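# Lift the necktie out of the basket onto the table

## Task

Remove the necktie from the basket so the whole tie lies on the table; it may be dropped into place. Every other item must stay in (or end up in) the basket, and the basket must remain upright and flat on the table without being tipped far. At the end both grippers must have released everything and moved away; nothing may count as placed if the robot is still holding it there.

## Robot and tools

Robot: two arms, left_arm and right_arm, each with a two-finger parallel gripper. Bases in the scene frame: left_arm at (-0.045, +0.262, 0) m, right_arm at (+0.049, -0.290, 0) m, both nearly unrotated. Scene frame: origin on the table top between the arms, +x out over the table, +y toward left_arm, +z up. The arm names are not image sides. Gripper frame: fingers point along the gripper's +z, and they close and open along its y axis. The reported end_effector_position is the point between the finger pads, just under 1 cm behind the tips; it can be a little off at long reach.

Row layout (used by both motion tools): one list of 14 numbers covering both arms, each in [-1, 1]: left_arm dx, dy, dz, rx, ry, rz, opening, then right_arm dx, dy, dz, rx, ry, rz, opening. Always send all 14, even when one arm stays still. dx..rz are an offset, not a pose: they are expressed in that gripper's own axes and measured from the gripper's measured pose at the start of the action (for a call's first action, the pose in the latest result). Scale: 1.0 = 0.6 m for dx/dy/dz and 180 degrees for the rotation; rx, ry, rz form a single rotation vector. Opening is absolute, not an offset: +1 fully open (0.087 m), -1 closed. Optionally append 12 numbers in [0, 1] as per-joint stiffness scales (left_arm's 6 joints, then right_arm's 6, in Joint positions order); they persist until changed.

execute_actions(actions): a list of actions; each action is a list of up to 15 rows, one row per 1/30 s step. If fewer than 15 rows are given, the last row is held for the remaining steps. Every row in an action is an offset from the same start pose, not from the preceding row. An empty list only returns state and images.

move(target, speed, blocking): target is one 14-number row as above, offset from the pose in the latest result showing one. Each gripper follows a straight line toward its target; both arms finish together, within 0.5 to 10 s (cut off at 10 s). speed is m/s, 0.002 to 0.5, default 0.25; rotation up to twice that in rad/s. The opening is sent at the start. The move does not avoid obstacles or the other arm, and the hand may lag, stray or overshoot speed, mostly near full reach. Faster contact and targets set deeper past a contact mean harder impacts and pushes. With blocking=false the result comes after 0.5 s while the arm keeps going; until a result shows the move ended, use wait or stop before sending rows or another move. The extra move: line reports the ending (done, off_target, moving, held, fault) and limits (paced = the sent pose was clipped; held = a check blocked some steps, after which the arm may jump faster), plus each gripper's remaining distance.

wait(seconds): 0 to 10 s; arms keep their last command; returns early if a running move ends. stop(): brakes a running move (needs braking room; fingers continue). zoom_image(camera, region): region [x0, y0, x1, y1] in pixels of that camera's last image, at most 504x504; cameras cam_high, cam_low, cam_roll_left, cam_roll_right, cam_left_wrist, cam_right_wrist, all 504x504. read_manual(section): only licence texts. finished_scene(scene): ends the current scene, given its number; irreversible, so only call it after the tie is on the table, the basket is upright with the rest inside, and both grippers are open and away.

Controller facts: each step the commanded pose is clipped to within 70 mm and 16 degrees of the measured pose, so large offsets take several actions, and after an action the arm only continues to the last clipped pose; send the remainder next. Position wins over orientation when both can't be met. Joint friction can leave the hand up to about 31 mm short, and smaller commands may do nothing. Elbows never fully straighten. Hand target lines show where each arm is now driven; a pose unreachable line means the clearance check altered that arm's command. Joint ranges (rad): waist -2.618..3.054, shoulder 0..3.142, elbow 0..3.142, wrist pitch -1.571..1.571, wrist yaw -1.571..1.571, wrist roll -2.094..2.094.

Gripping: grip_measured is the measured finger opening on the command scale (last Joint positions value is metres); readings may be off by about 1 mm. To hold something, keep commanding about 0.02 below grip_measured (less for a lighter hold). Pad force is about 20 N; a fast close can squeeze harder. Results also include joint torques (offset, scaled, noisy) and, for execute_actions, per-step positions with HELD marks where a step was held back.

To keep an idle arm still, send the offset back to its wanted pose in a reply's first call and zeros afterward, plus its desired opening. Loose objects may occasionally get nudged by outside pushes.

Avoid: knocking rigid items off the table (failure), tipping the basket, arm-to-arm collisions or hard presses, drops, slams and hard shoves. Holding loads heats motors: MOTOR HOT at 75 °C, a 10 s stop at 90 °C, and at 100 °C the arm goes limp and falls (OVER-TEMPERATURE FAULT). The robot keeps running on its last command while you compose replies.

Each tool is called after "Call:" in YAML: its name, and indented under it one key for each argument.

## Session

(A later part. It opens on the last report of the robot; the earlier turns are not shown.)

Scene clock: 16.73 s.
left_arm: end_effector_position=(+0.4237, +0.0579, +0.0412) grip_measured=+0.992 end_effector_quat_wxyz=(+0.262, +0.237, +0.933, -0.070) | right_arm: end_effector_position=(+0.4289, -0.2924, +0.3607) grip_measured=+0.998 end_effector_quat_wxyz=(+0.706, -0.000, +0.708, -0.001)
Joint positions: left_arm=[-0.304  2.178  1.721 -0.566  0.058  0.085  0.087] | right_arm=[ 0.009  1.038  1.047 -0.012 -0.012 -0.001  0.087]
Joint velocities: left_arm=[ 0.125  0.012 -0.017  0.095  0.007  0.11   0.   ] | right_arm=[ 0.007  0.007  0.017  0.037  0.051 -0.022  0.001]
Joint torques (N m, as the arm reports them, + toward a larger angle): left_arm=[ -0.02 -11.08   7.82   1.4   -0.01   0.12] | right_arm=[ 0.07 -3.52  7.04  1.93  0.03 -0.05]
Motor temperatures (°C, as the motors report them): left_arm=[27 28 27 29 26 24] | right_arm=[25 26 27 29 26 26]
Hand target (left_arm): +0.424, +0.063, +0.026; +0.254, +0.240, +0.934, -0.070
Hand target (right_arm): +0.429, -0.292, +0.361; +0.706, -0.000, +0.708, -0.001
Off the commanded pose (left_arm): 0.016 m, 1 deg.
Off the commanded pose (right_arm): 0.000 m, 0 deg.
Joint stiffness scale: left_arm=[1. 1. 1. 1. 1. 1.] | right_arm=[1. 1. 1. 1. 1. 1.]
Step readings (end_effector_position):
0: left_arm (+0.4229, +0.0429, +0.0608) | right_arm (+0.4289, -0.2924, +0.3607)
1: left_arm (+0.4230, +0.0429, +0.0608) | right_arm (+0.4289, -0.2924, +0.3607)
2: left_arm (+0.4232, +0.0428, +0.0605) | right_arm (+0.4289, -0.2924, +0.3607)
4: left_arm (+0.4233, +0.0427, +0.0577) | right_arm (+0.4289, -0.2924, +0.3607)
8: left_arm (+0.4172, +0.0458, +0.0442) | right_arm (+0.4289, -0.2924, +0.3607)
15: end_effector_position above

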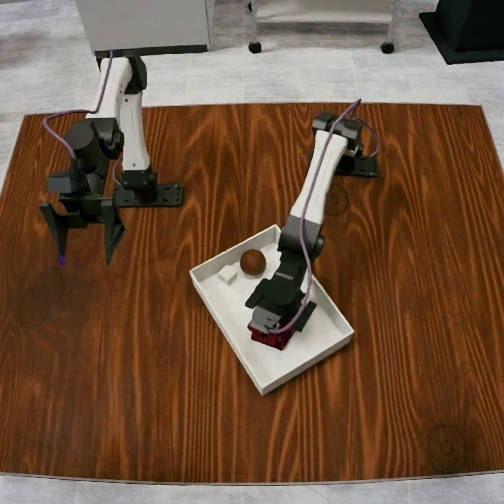

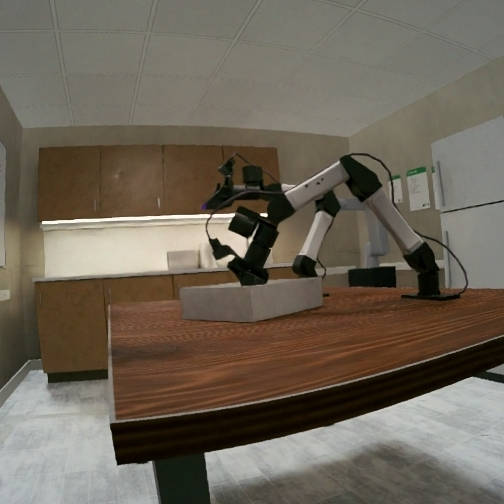

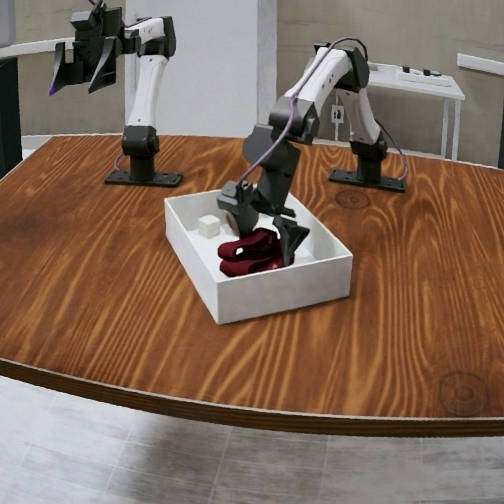

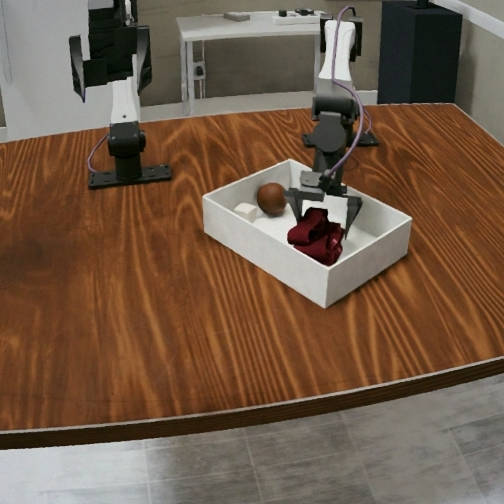

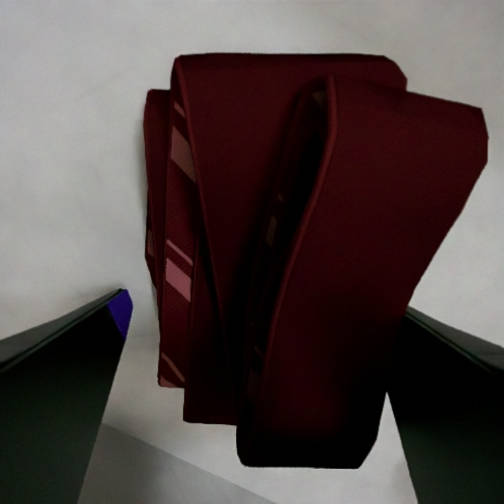

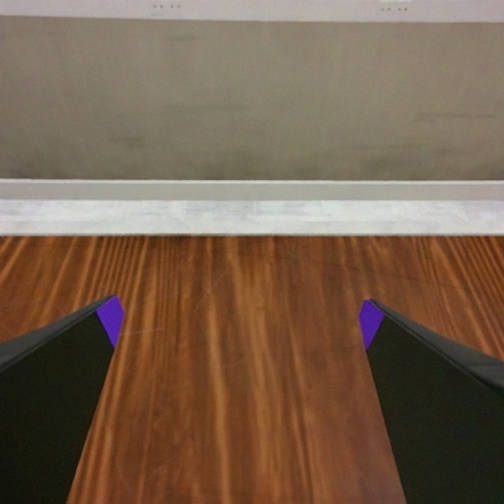

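Call:
execute_actions:
  actions: []

Scene clock: 16.83 s.
left_arm: end_effector_position=(+0.4265, +0.0613, +0.0417) grip_measured=+0.992 end_effector_quat_wxyz=(+0.265, +0.235, +0.932, -0.069) | right_arm: end_effector_position=(+0.4289, -0.2924, +0.3607) grip_measured=+0.998 end_effector_quat_wxyz=(+0.706, -0.000, +0.708, -0.001)
Joint positions: left_arm=[-0.296  2.178  1.721 -0.561  0.059  0.089  0.087] | right_arm=[ 0.009  1.038  1.047 -0.012 -0.012 -0.001  0.087]
Joint velocities: left_arm=[ 0.002 -0.007  0.002 -0.037  0.022  0.007  0.001] | right_arm=[ 0.017  0.002 -0.002  0.051 -0.037  0.037 -0.001]
Joint torques (N m, as the arm reports them, + toward a larger angle): left_arm=[ -0.08 -11.13   7.82   1.41   0.02   0.13] | right_arm=[ 0.06 -3.51  7.05  1.93  0.02 -0.05]
Motor temperatures (°C, as the motors report them): left_arm=[27 28 27 29 26 24] | right_arm=[25 26 27 29 26 26]
Hand target (left_arm): +0.425, +0.063, +0.026; +0.254, +0.240, +0.934, -0.071
Hand target (right_arm): +0.429, -0.292, +0.361; +0.706, -0.000, +0.708, -0.001
Off the commanded pose (left_arm): 0.016 m, 1 deg.
Off the commanded pose (right_arm): 0.000 m, 0 deg.
Joint stiffness scale: left_arm=[1. 1. 1. 1. 1. 1.] | right_arm=[1. 1. 1. 1. 1. 1.]

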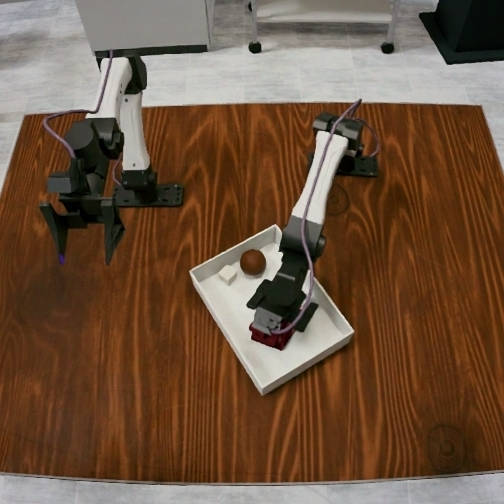

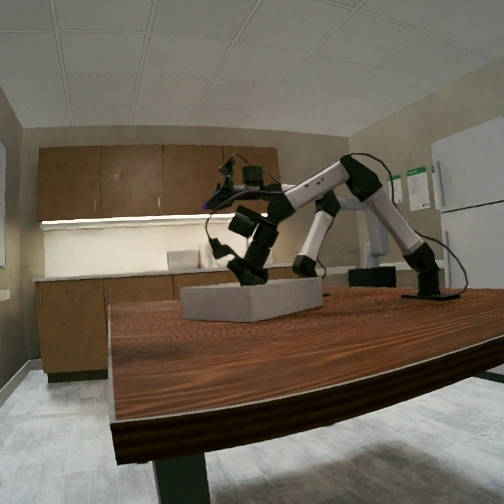

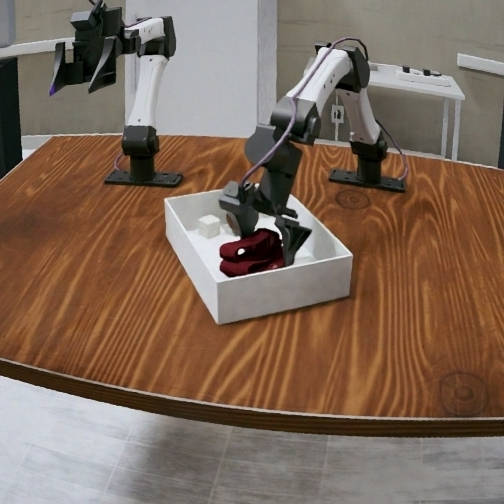

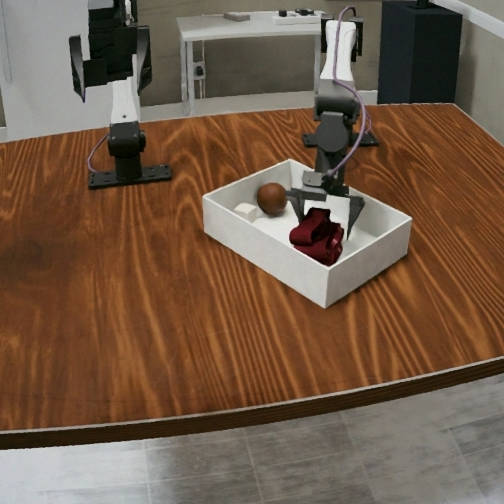

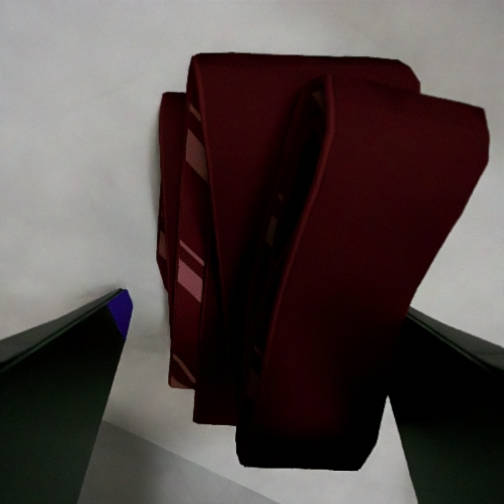

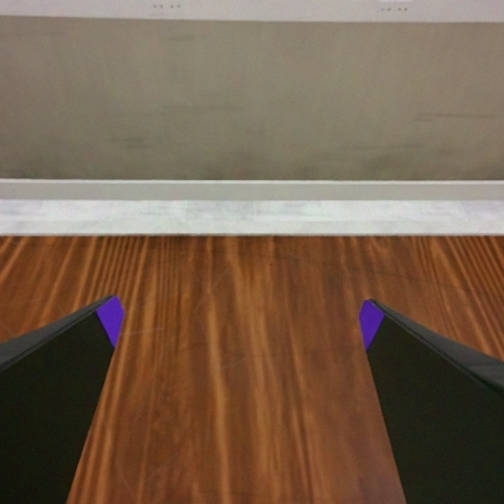

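Call:
execute_actions:
  actions:
    - [[0.0169,-0.0033,0.0209,0,0.007,0,1,0,0,0,0,0,0,1],[0.0169,-0.0067,0.0209,0,0.007,0,1,0,0,0,0,0,0,1],[0.0169,-0.0100,0.0209,0,0.007,0,1,0,0,0,0,0,0,1],[0.0178,-0.0125,0.0223,0,0.007,0,1,0,0,0,0,0,0,1],[0.0195,-0.0125,0.0252,0,0.007,0,1,0,0,0,0,0,0,1],[0.0213,-0.0125,0.0280,0,0.007,0,1,0,0,0,0,0,0,1],[0.0239,-0.0125,0.0323,0,0.007,0,1,0,0,0,0,0,0,1],[0.0266,-0.0125,0.0365,0,0.007,0,1,0,0,0,0,0,0,1],[0.0292,-0.0125,0.0408,0,0.007,0,1,0,0,0,0,0,0,1],[0.0318,-0.0125,0.0450,0,0.007,0,1,0,0,0,0,0,0,1],[0.0336,-0.0125,0.0478,0,0.007,0,1,0,0,0,0,0,0,1],[0.0353,-0.0125,0.0507,0,0.007,0,1,0,0,0,0,0,0,1],[0.0362,-0.0125,0.0521,0,0.007,0,1,0,0,0,0,0,0,1]]

Scene clock: 17.97 s.
left_arm: end_effector_position=(+0.4233, +0.0579, +0.0212) grip_measured=+0.992 end_effector_quat_wxyz=(+0.263, +0.236, +0.933, -0.070) | right_arm: end_effector_position=(+0.4289, -0.2924, +0.3607) grip_measured=+0.998 end_effector_quat_wxyz=(+0.706, -0.000, +0.708, -0.001)
Joint positions: left_arm=[-0.304  2.196  1.667 -0.492  0.058  0.081  0.087] | right_arm=[ 0.009  1.038  1.047 -0.012 -0.012 -0.001  0.087]
Joint velocities: left_arm=[ 0.007  0.1   -0.027  0.081 -0.022 -0.007 -0.   ] | right_arm=[-0.017 -0.012 -0.007 -0.051  0.037 -0.037  0.001]
Joint torques (N m, as the arm reports them, + toward a larger angle): left_arm=[ -0.92 -11.42   7.27   1.36  -0.15   0.02] | right_arm=[ 0.08 -3.51  7.05  1.93  0.02 -0.05]
Motor temperatures (°C, as the motors report them): left_arm=[27 28 27 29 26 24] | right_arm=[25 26 27 29 26 26]
Hand target (left_arm): +0.420, +0.056, +0.004; +0.254, +0.236, +0.936, -0.066
Hand target (right_arm): +0.429, -0.292, +0.361; +0.706, -0.000, +0.708, -0.001
Off the commanded pose (left_arm): 0.018 m, 1 deg.
Off the commanded pose (right_arm): 0.000 m, 0 deg.
Joint stiffness scale: left_arm=[1. 1. 1. 1. 1. 1.] | right_arm=[1. 1. 1. 1. 1. 1.]
Step readings (end_effector_position):
0: left_arm (+0.4275, +0.0607, +0.0422) | right_arm (+0.4289, -0.2924, +0.3607)
1: left_arm (+0.4276, +0.0607, +0.0422) | right_arm (+0.4289, -0.2924, +0.3607)
2: left_arm (+0.4277, +0.0607, +0.0423) | right_arm (+0.4289, -0.2924, +0.3607)
4: left_arm (+0.4279, +0.0601, +0.0424) | right_arm (+0.4289, -0.2924, +0.3607)
8: left_arm (+0.4268, +0.0575, +0.0390) | right_arm (+0.4289, -0.2924, +0.3607)
15: end_effector_position above

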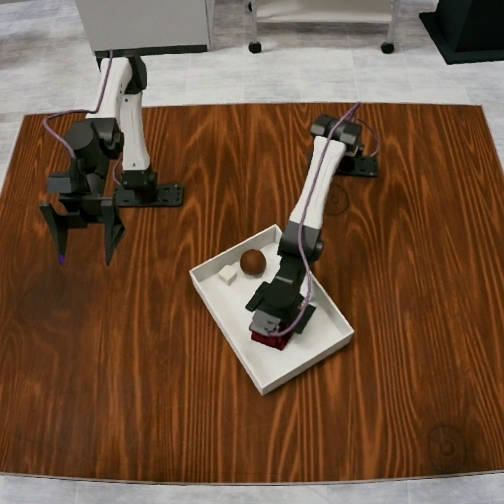

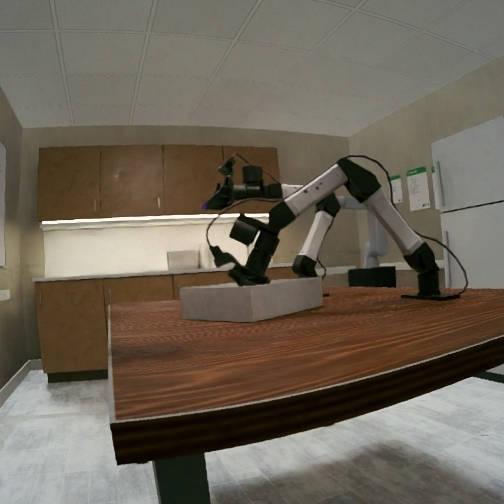

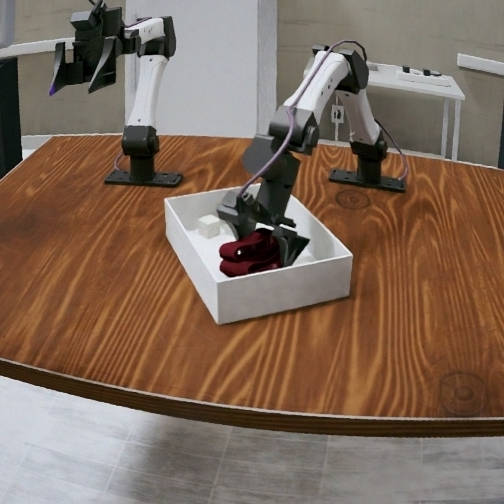

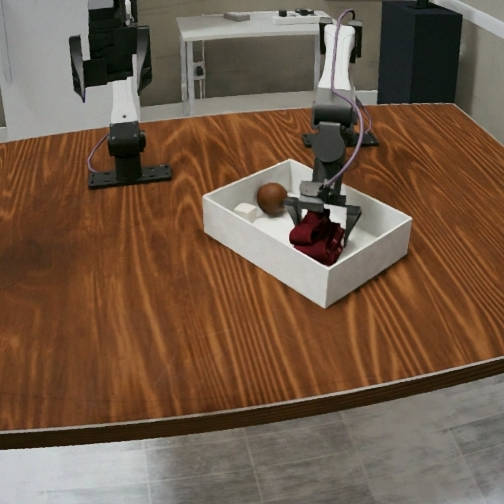

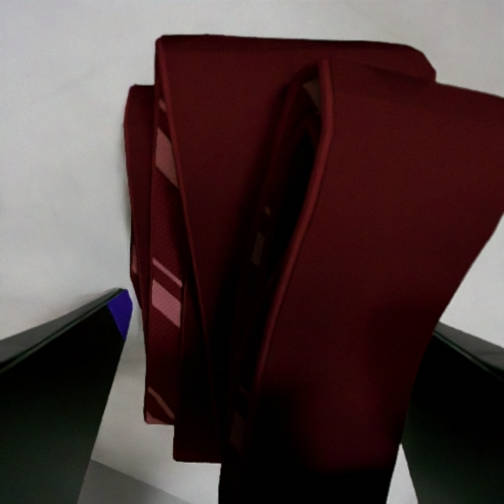

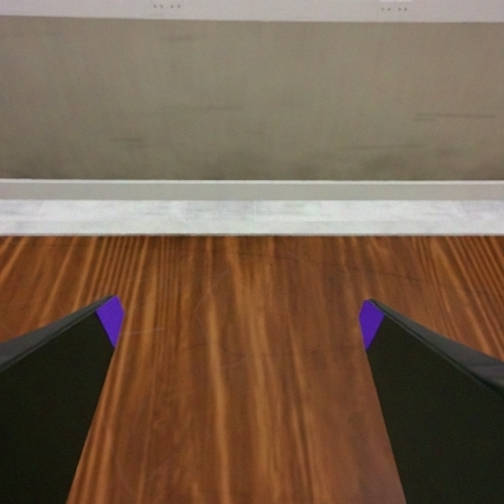

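Call:
execute_actions:
  actions: []

Call:
zoom_image:
  camera: "cam_roll_right"
  region: [280, 180, 380, 280]

Call:
zoom_image:
  camera: "cam_left_wrist"
  region: [60, 220, 240, 400]

Scene clock: 18.10 s.
left_arm: end_effector_position=(+0.4254, +0.0571, +0.0218) grip_measured=+0.992 end_effector_quat_wxyz=(+0.268, +0.235, +0.932, -0.071) | right_arm: end_effector_position=(+0.4289, -0.2924, +0.3607) grip_measured=+0.998 end_effector_quat_wxyz=(+0.706, -0.000, +0.708, -0.001)
Joint positions: left_arm=[-0.304  2.196  1.666 -0.482  0.057  0.081  0.087] | right_arm=[ 0.009  1.038  1.047 -0.012 -0.012 -0.001  0.087]
Joint velocities: left_arm=[-0.007 -0.007  0.017  0.154 -0.066 -0.007  0.001] | right_arm=[ 0.007 -0.012 -0.007 -0.037  0.037  0.022 -0.001]
Joint torques (N m, as the arm reports them, + toward a larger angle): left_arm=[ -0.91 -11.08   7.02   1.33  -0.14   0.03] | right_arm=[ 0.07 -3.53  7.06  1.93  0.03 -0.05]
Motor temperatures (°C, as the motors report them): left_arm=[27 28 27 29 26 24] | right_arm=[25 26 27 29 26 26]
Hand target (left_arm): +0.420, +0.057, +0.004; +0.254, +0.236, +0.936, -0.066
Hand target (right_arm): +0.429, -0.292, +0.361; +0.706, -0.000, +0.708, -0.001
Off the commanded pose (left_arm): 0.019 m, 2 deg.
Off the commanded pose (right_arm): 0.000 m, 0 deg.
Joint stiffness scale: left_arm=[1. 1. 1. 1. 1. 1.] | right_arm=[1. 1. 1. 1. 1. 1.]

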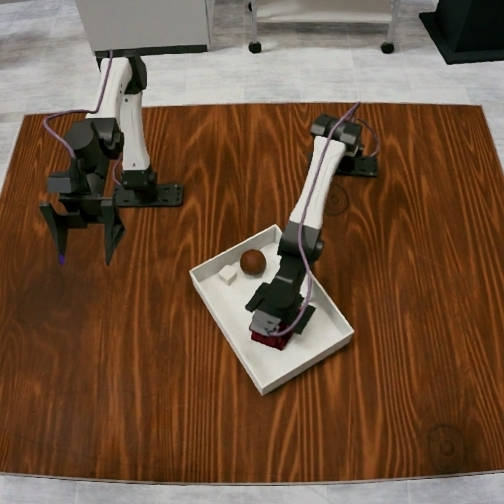

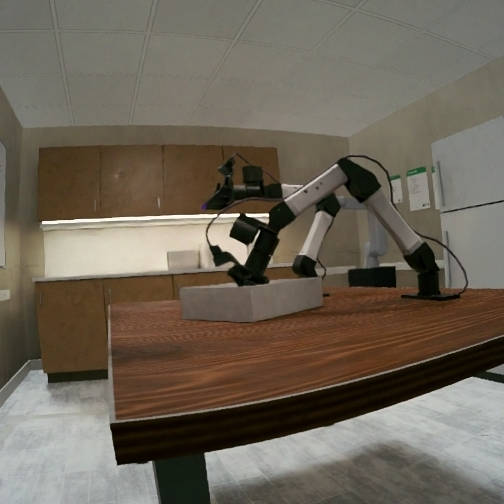

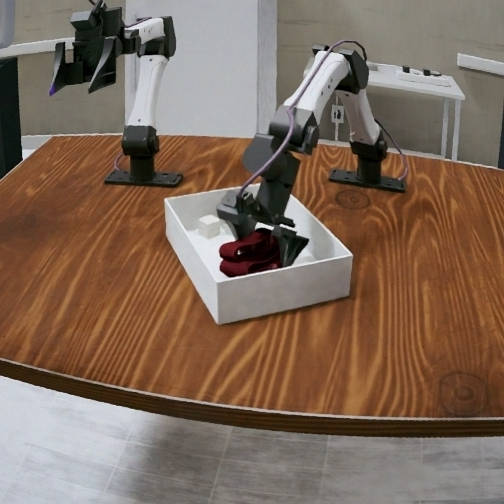

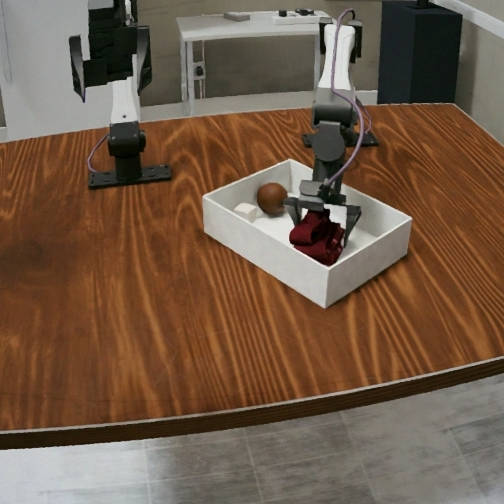

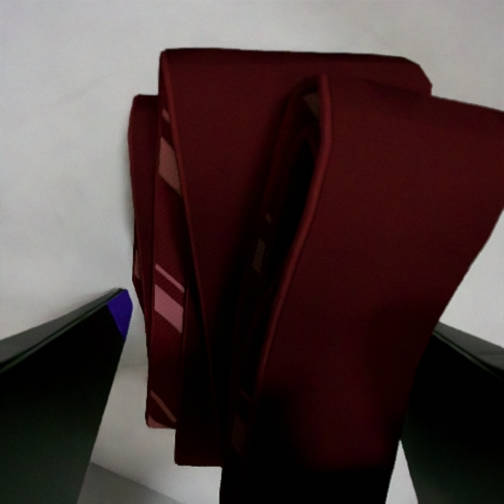

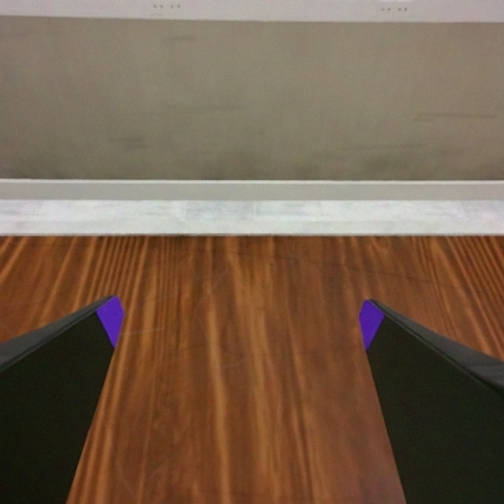

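Region (280, 180, 380, 280) of cam_roll_right's 504x504 image, scaled by 5.040, with more detail than that image has.

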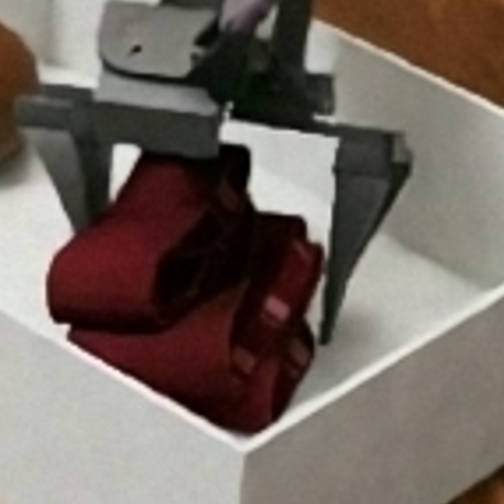

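Region (60, 220, 240, 400) of cam_left_wrist's 504x504 image, scaled by 2.800, with more detail than that image has.

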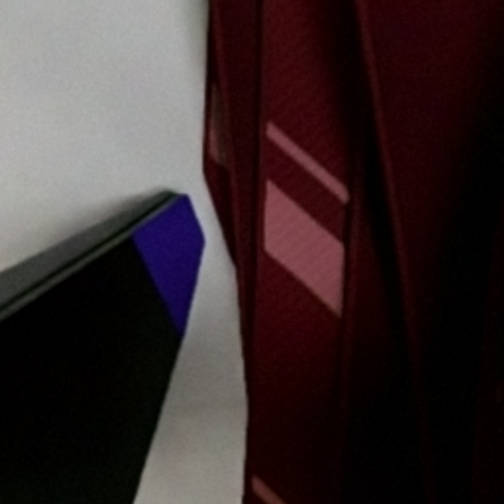

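Call:
execute_actions:
  actions:
    - [[0.0225,0,0.0233,0,0.009,0,1,0,0,0,0,0,0,1],[0.0243,0,0.0261,0,0.009,0,1,0,0,0,0,0,0,1],[0.0261,0,0.0289,0,0.009,0,1,0,0,0,0,0,0,1],[0.0261,0,0.0289,0,0.009,0,1,0,0,0,0,0,0,1],[0.0261,0,0.0289,0,0.009,0,0.95,0,0,0,0,0,0,1],[0.0261,0,0.0289,0,0.009,0,0.88,0,0,0,0,0,0,1],[0.0261,0,0.0289,0,0.009,0,0.78,0,0,0,0,0,0,1],[0.0261,0,0.0289,0,0.009,0,0.68,0,0,0,0,0,0,1],[0.0261,0,0.0289,0,0.009,0,0.58,0,0,0,0,0,0,1],[0.0261,0,0.0289,0,0.009,0,0.48,0,0,0,0,0,0,1],[0.0261,0,0.0289,0,0.009,0,0.38,0,0,0,0,0,0,1],[0.0261,0,0.0289,0,0.009,0,0.28,0,0,0,0,0,0,1],[0.0261,0,0.0289,0,0.009,0,0.18,0,0,0,0,0,0,1],[0.0261,0,0.0289,0,0.009,0,0.08,0,0,0,0,0,0,1],[0.0261,0,0.0289,0,0.009,0,0.0,0,0,0,0,0,0,1]]

Scene clock: 19.13 s.
left_arm: end_effector_position=(+0.4293, +0.0550, +0.0225) grip_measured=+0.045 end_effector_quat_wxyz=(+0.277, +0.235, +0.929, -0.073) | right_arm: end_effector_position=(+0.4289, -0.2924, +0.3607) grip_measured=+0.998 end_effector_quat_wxyz=(+0.706, -0.000, +0.708, -0.001)
Joint positions: left_arm=[-0.304  2.196  1.66  -0.456  0.059  0.08   0.046] | right_arm=[ 0.009  1.038  1.047 -0.012 -0.012 -0.001  0.087]
Joint velocities: left_arm=[ 0.007 -0.022 -0.007  0.022  0.037  0.007 -0.078] | right_arm=[ 0.007  0.002 -0.012 -0.11  -0.051 -0.037 -0.   ]
Joint torques (N m, as the arm reports them, + toward a larger angle): left_arm=[ -0.26 -10.67   6.58   1.43  -0.08   0.1 ] | right_arm=[ 0.11 -3.52  7.06  1.93  0.02 -0.05]
Motor temperatures (°C, as the motors report them): left_arm=[27 29 27 29 26 24] | right_arm=[25 26 27 30 26 26]
Hand target (left_arm): +0.421, +0.059, -0.001; +0.254, +0.236, +0.935, -0.067
Hand target (right_arm): +0.429, -0.292, +0.361; +0.706, -0.000, +0.708, -0.001
Off the commanded pose (left_arm): 0.025 m, 3 deg.
Off the commanded pose (right_arm): 0.000 m, 0 deg.
Joint stiffness scale: left_arm=[1. 1. 1. 1. 1. 1.] | right_arm=[1. 1. 1. 1. 1. 1.]
Step readings (end_effector_position):
0: left_arm (+0.4271, +0.0564, +0.0226) | right_arm (+0.4289, -0.2924, +0.3607)
1: left_arm (+0.4272, +0.0564, +0.0226) | right_arm (+0.4289, -0.2924, +0.3607)
2: left_arm (+0.4273, +0.0563, +0.0227) | right_arm (+0.4289, -0.2924, +0.3607)
4: left_arm (+0.4277, +0.0561, +0.0221) | right_arm (+0.4289, -0.2924, +0.3607)
8: left_arm (+0.4286, +0.0555, +0.0221) | right_arm (+0.4289, -0.2924, +0.3607)
15: end_effector_position above

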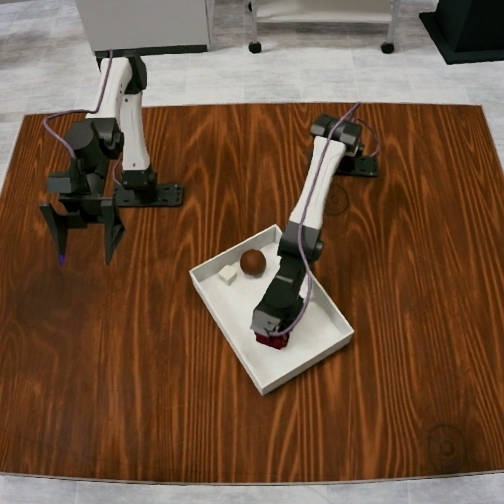

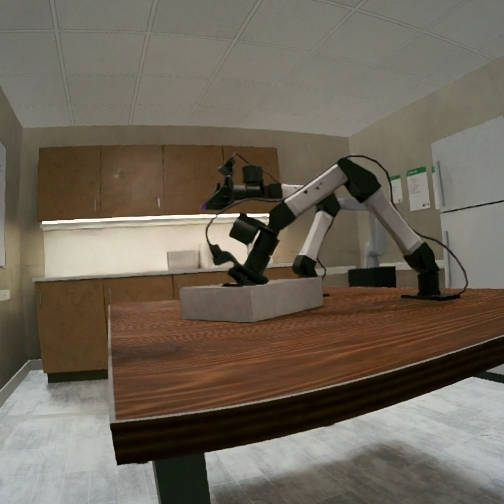

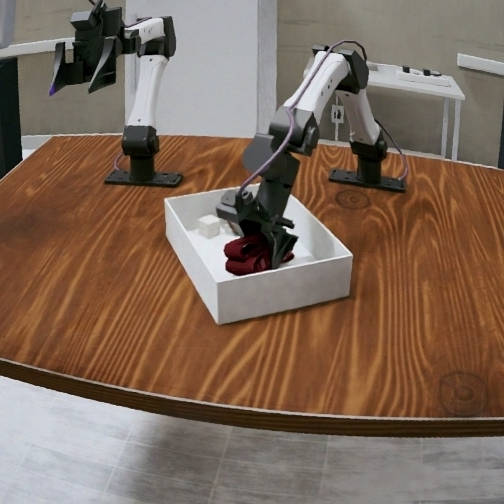

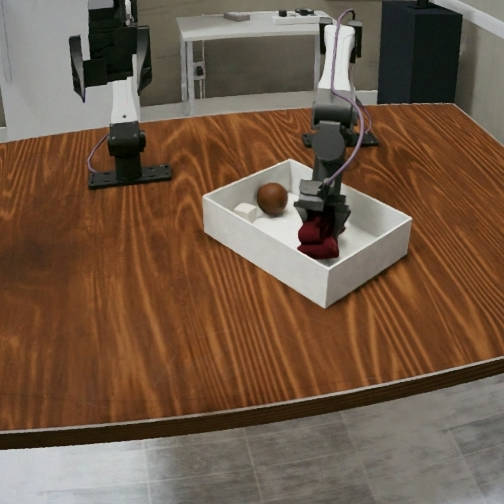

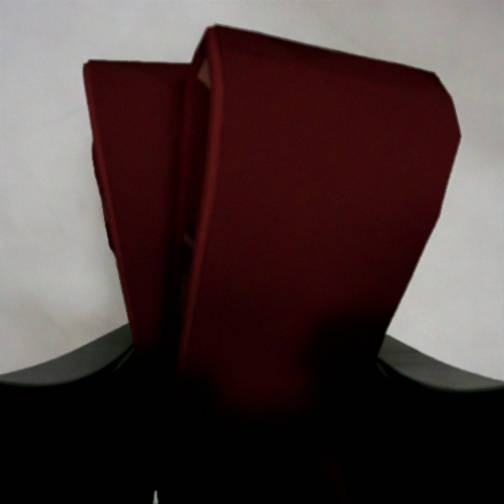

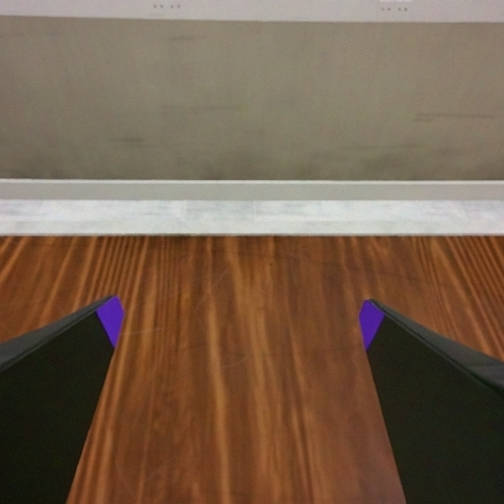

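Call:
execute_actions:
  actions:
    - [[0.022,0,0.022,0,0.012,0,-0.06,0,0,0,0,0,0,1],[0.021,0,0.021,0,0.012,0,-0.13,0,0,0,0,0,0,1],[0.020,0,0.020,0,0.012,0,-0.20,0,0,0,0,0,0,1],[0.020,0,0.020,0,0.012,0,-0.27,0,0,0,0,0,0,1],[0.020,0,0.020,0,0.012,0,-0.34,0,0,0,0,0,0,1],[0.020,0,0.020,0,0.012,0,-0.41,0,0,0,0,0,0,1],[0.020,0,0.020,0,0.012,0,-0.48,0,0,0,0,0,0,1],[0.018,0,0.018,0,0.011,0,-0.54,0,0,0,0,0,0,1],[0.016,0,0.016,0,0.010,0,-0.60,0,0,0,0,0,0,1],[0.014,0,0.014,0,0.009,0,-0.65,0,0,0,0,0,0,1],[0.012,0,0.012,0,0.008,0,-0.70,0,0,0,0,0,0,1],[0.009,0,0.009,0,0.006,0,-0.74,0,0,0,0,0,0,1],[0.006,0,0.006,0,0.004,0,-0.77,0,0,0,0,0,0,1],[0.003,0,0.003,0,0.002,0,-0.80,0,0,0,0,0,0,1],[0,0,0,0,0,0,-0.80,0,0,0,0,0,0,1]]

Call:
zoom_image:
  camera: "cam_roll_right"
  region: [270, 170, 380, 280]

Call:
zoom_image:
  camera: "cam_roll_left"
  region: [205, 180, 315, 290]

Scene clock: 20.07 s.
left_arm: end_effector_position=(+0.4292, +0.0547, +0.0225) grip_measured=-0.301 end_effector_quat_wxyz=(+0.277, +0.235, +0.929, -0.074) | right_arm: end_effector_position=(+0.4289, -0.2924, +0.3607) grip_measured=+0.998 end_effector_quat_wxyz=(+0.706, -0.000, +0.708, -0.001)
Joint positions: left_arm=[-0.304  2.196  1.66  -0.456  0.061  0.08   0.031] | right_arm=[ 0.009  1.038  1.047 -0.012 -0.012 -0.001  0.087]
Joint velocities: left_arm=[-0.007  0.007 -0.007  0.037 -0.051 -0.022 -0.   ] | right_arm=[-0.012 -0.022 -0.002 -0.022 -0.022 -0.037 -0.   ]
Joint torques (N m, as the arm reports them, + toward a larger angle): left_arm=[ -0.28 -13.32   9.21   1.35  -0.11   0.07] | right_arm=[ 0.07 -3.53  7.05  1.93  0.02 -0.06]
Motor temperatures (°C, as the motors report them): left_arm=[27 29 27 29 26 24] | right_arm=[25 26 27 30 26 26]
Hand target (left_arm): +0.429, +0.055, +0.023; +0.277, +0.235, +0.929, -0.073
Hand target (right_arm): +0.429, -0.292, +0.361; +0.706, -0.000, +0.708, -0.001
Off the commanded pose (left_arm): 0.000 m, 0 deg.
Off the commanded pose (right_arm): 0.000 m, 0 deg.
Joint stiffness scale: left_arm=[1. 1. 1. 1. 1. 1.] | right_arm=[1. 1. 1. 1. 1. 1.]
Step readings (end_effector_position):
0: left_arm (+0.4293, +0.0550, +0.0225) | right_arm (+0.4289, -0.2924, +0.3607)
1: left_arm (+0.4293, +0.0550, +0.0225) | right_arm (+0.4289, -0.2924, +0.3607)
2: left_arm (+0.4293, +0.0550, +0.0225) | right_arm (+0.4289, -0.2924, +0.3607)
4: left_arm (+0.4293, +0.0550, +0.0225) | right_arm (+0.4289, -0.2924, +0.3607)
8: left_arm (+0.4292, +0.0547, +0.0225) | right_arm (+0.4289, -0.2924, +0.3607)
15: end_effector_position above

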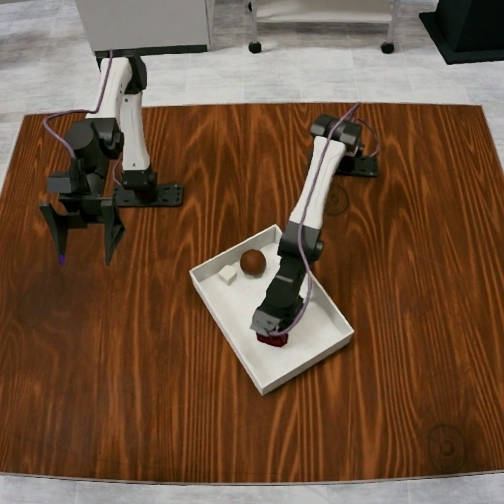

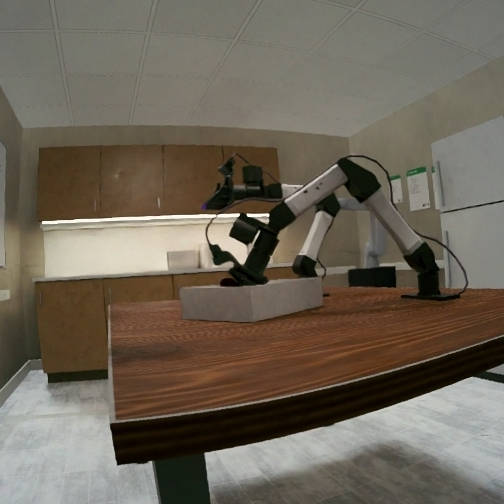

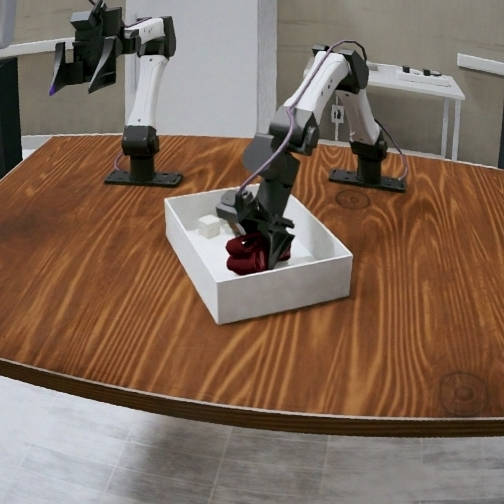

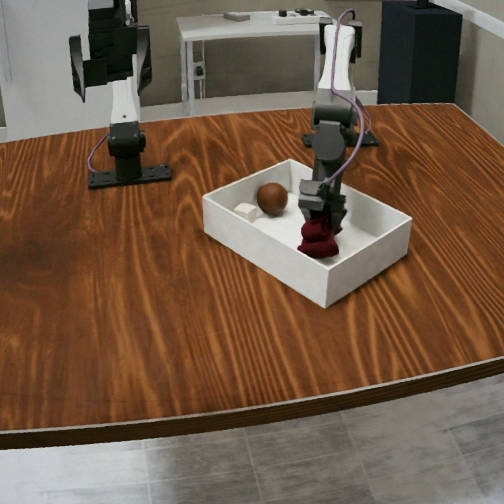

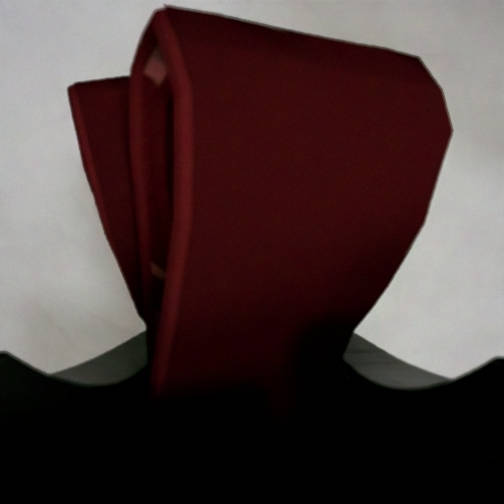

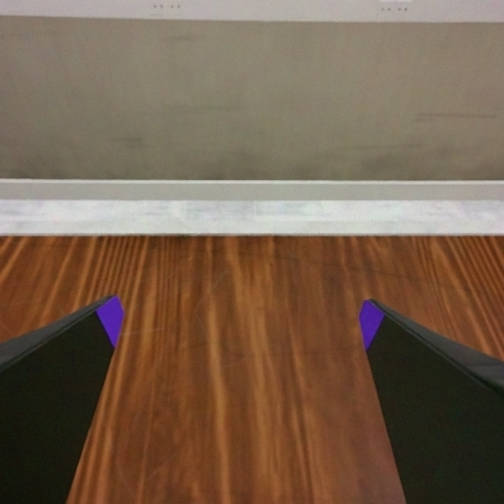

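Region (270, 170, 380, 280) of cam_roll_right's 504x504 image, scaled by 4.582, with more detail than that image has.

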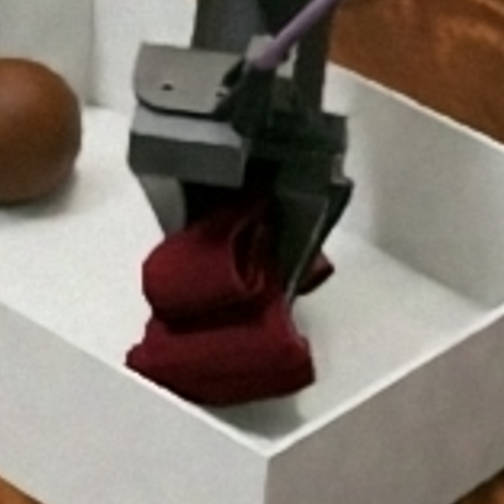

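Region (205, 180, 315, 290) of cam_roll_left's 504x504 image, scaled by 4.582, with more detail than that image has.

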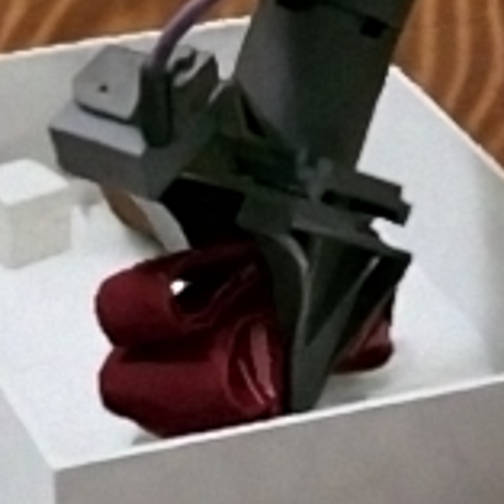

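Call:
move:
  target: [-0.0703, -0.0016, -0.2131, 0, 0, 0, -0.6, 0, 0, 0, 0, 0, 0, 1]
  speed: 0.3

Scene clock: 21.50 s.
left_arm: end_effector_position=(+0.3995, +0.0671, +0.1576) grip_measured=-0.309 end_effector_quat_wxyz=(+0.284, +0.235, +0.926, -0.075) | right_arm: end_effector_position=(+0.4289, -0.2924, +0.3607) grip_measured=+0.998 end_effector_quat_wxyz=(+0.706, -0.000, +0.708, -0.001)
Joint positions: left_arm=[-0.304  2.002  1.898 -0.873  0.062  0.08   0.03 ] | right_arm=[ 0.009  1.038  1.047 -0.012 -0.012 -0.001  0.087]
Joint velocities: left_arm=[-0.022  0.012 -0.002  0.007  0.051  0.007  0.001] | right_arm=[-0.027  0.002 -0.002 -0.007  0.007 -0.051 -0.001]
Joint torques (N m, as the arm reports them, + toward a larger angle): left_arm=[  0.04 -10.78  10.15   1.29  -0.05   0.11] | right_arm=[ 0.08 -3.52  7.03  1.93  0.02 -0.05]
Motor temperatures (°C, as the motors report them): left_arm=[27 30 28 29 26 24] | right_arm=[25 26 28 30 26 26]
Hand target (left_arm): +0.400, +0.069, +0.154; +0.277, +0.235, +0.929, -0.074
Hand target (right_arm): +0.429, -0.292, +0.361; +0.706, -0.000, +0.708, -0.001
Off the commanded pose (left_arm): 0.007 m, 1 deg.
Off the commanded pose (right_arm): 0.000 m, 0 deg.
Joint stiffness scale: left_arm=[1. 1. 1. 1. 1. 1.] | right_arm=[1. 1. 1. 1. 1. 1.]
move: done

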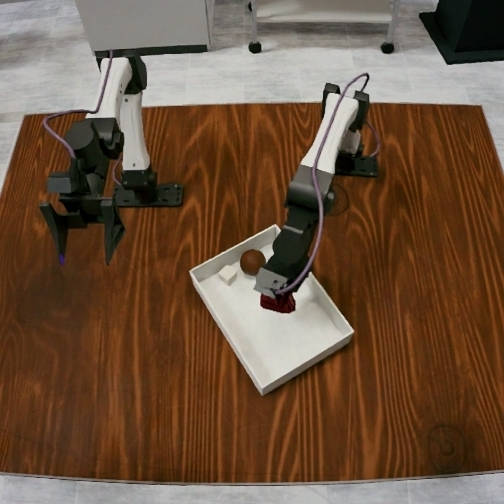

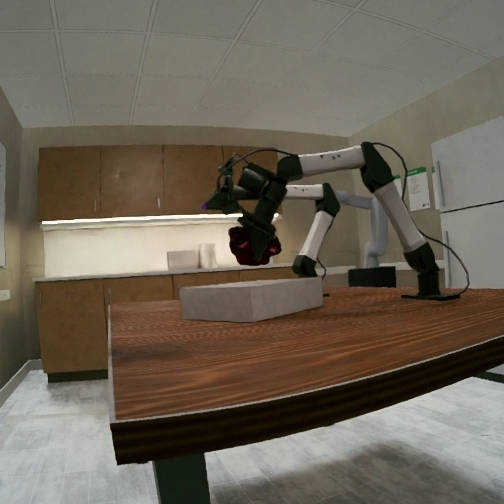

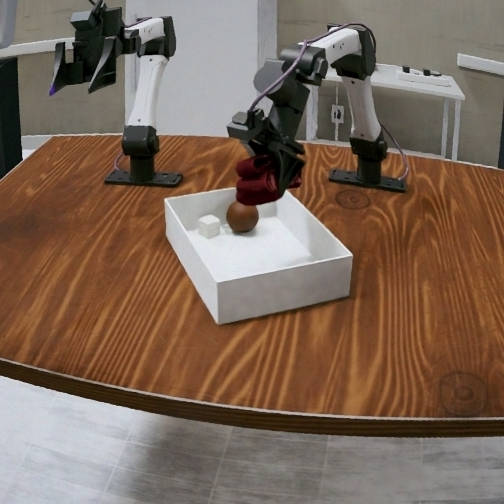

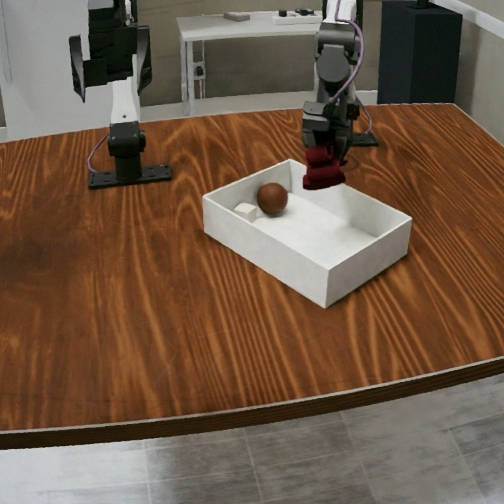

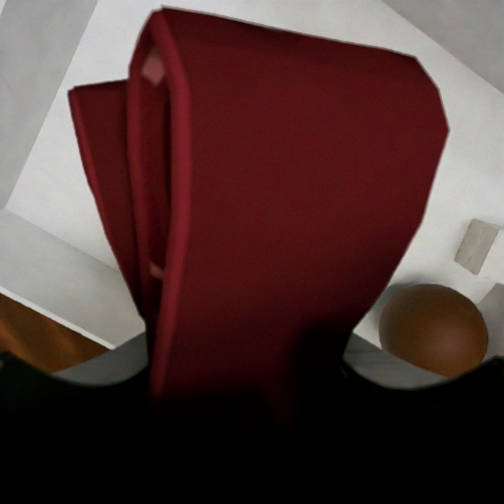

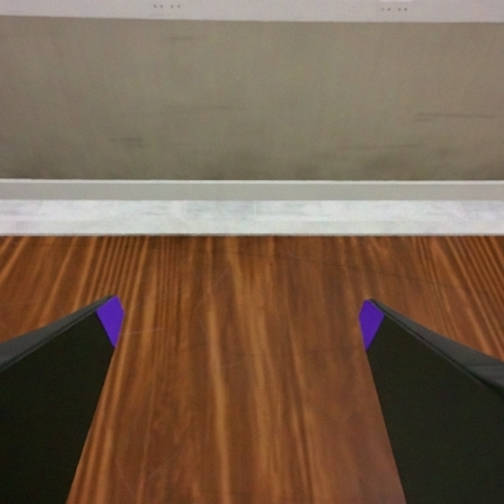

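Call:
zoom_image:
  camera: "cam_low"
  region: [170, 200, 340, 340]

Call:
zoom_image:
  camera: "cam_roll_left"
  region: [210, 110, 330, 230]

Region (170, 200, 340, 340) of cam_low's 504x504 image, scaled by 2.965, with more detail than that image has; it fills the top 415 rows of this view, and the rest is white.

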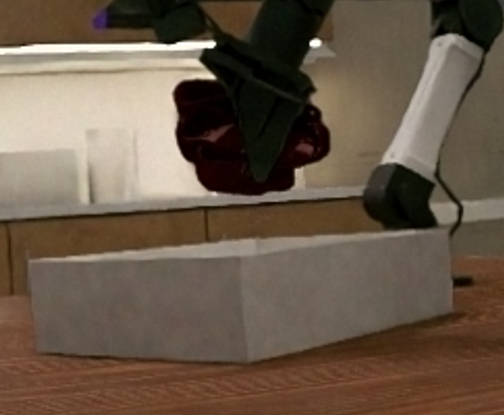

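Region (210, 110, 330, 230) of cam_roll_left's 504x504 image, scaled by 4.200, with more detail than that image has.

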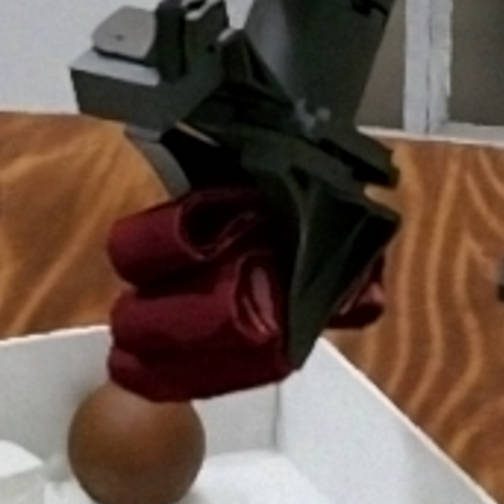

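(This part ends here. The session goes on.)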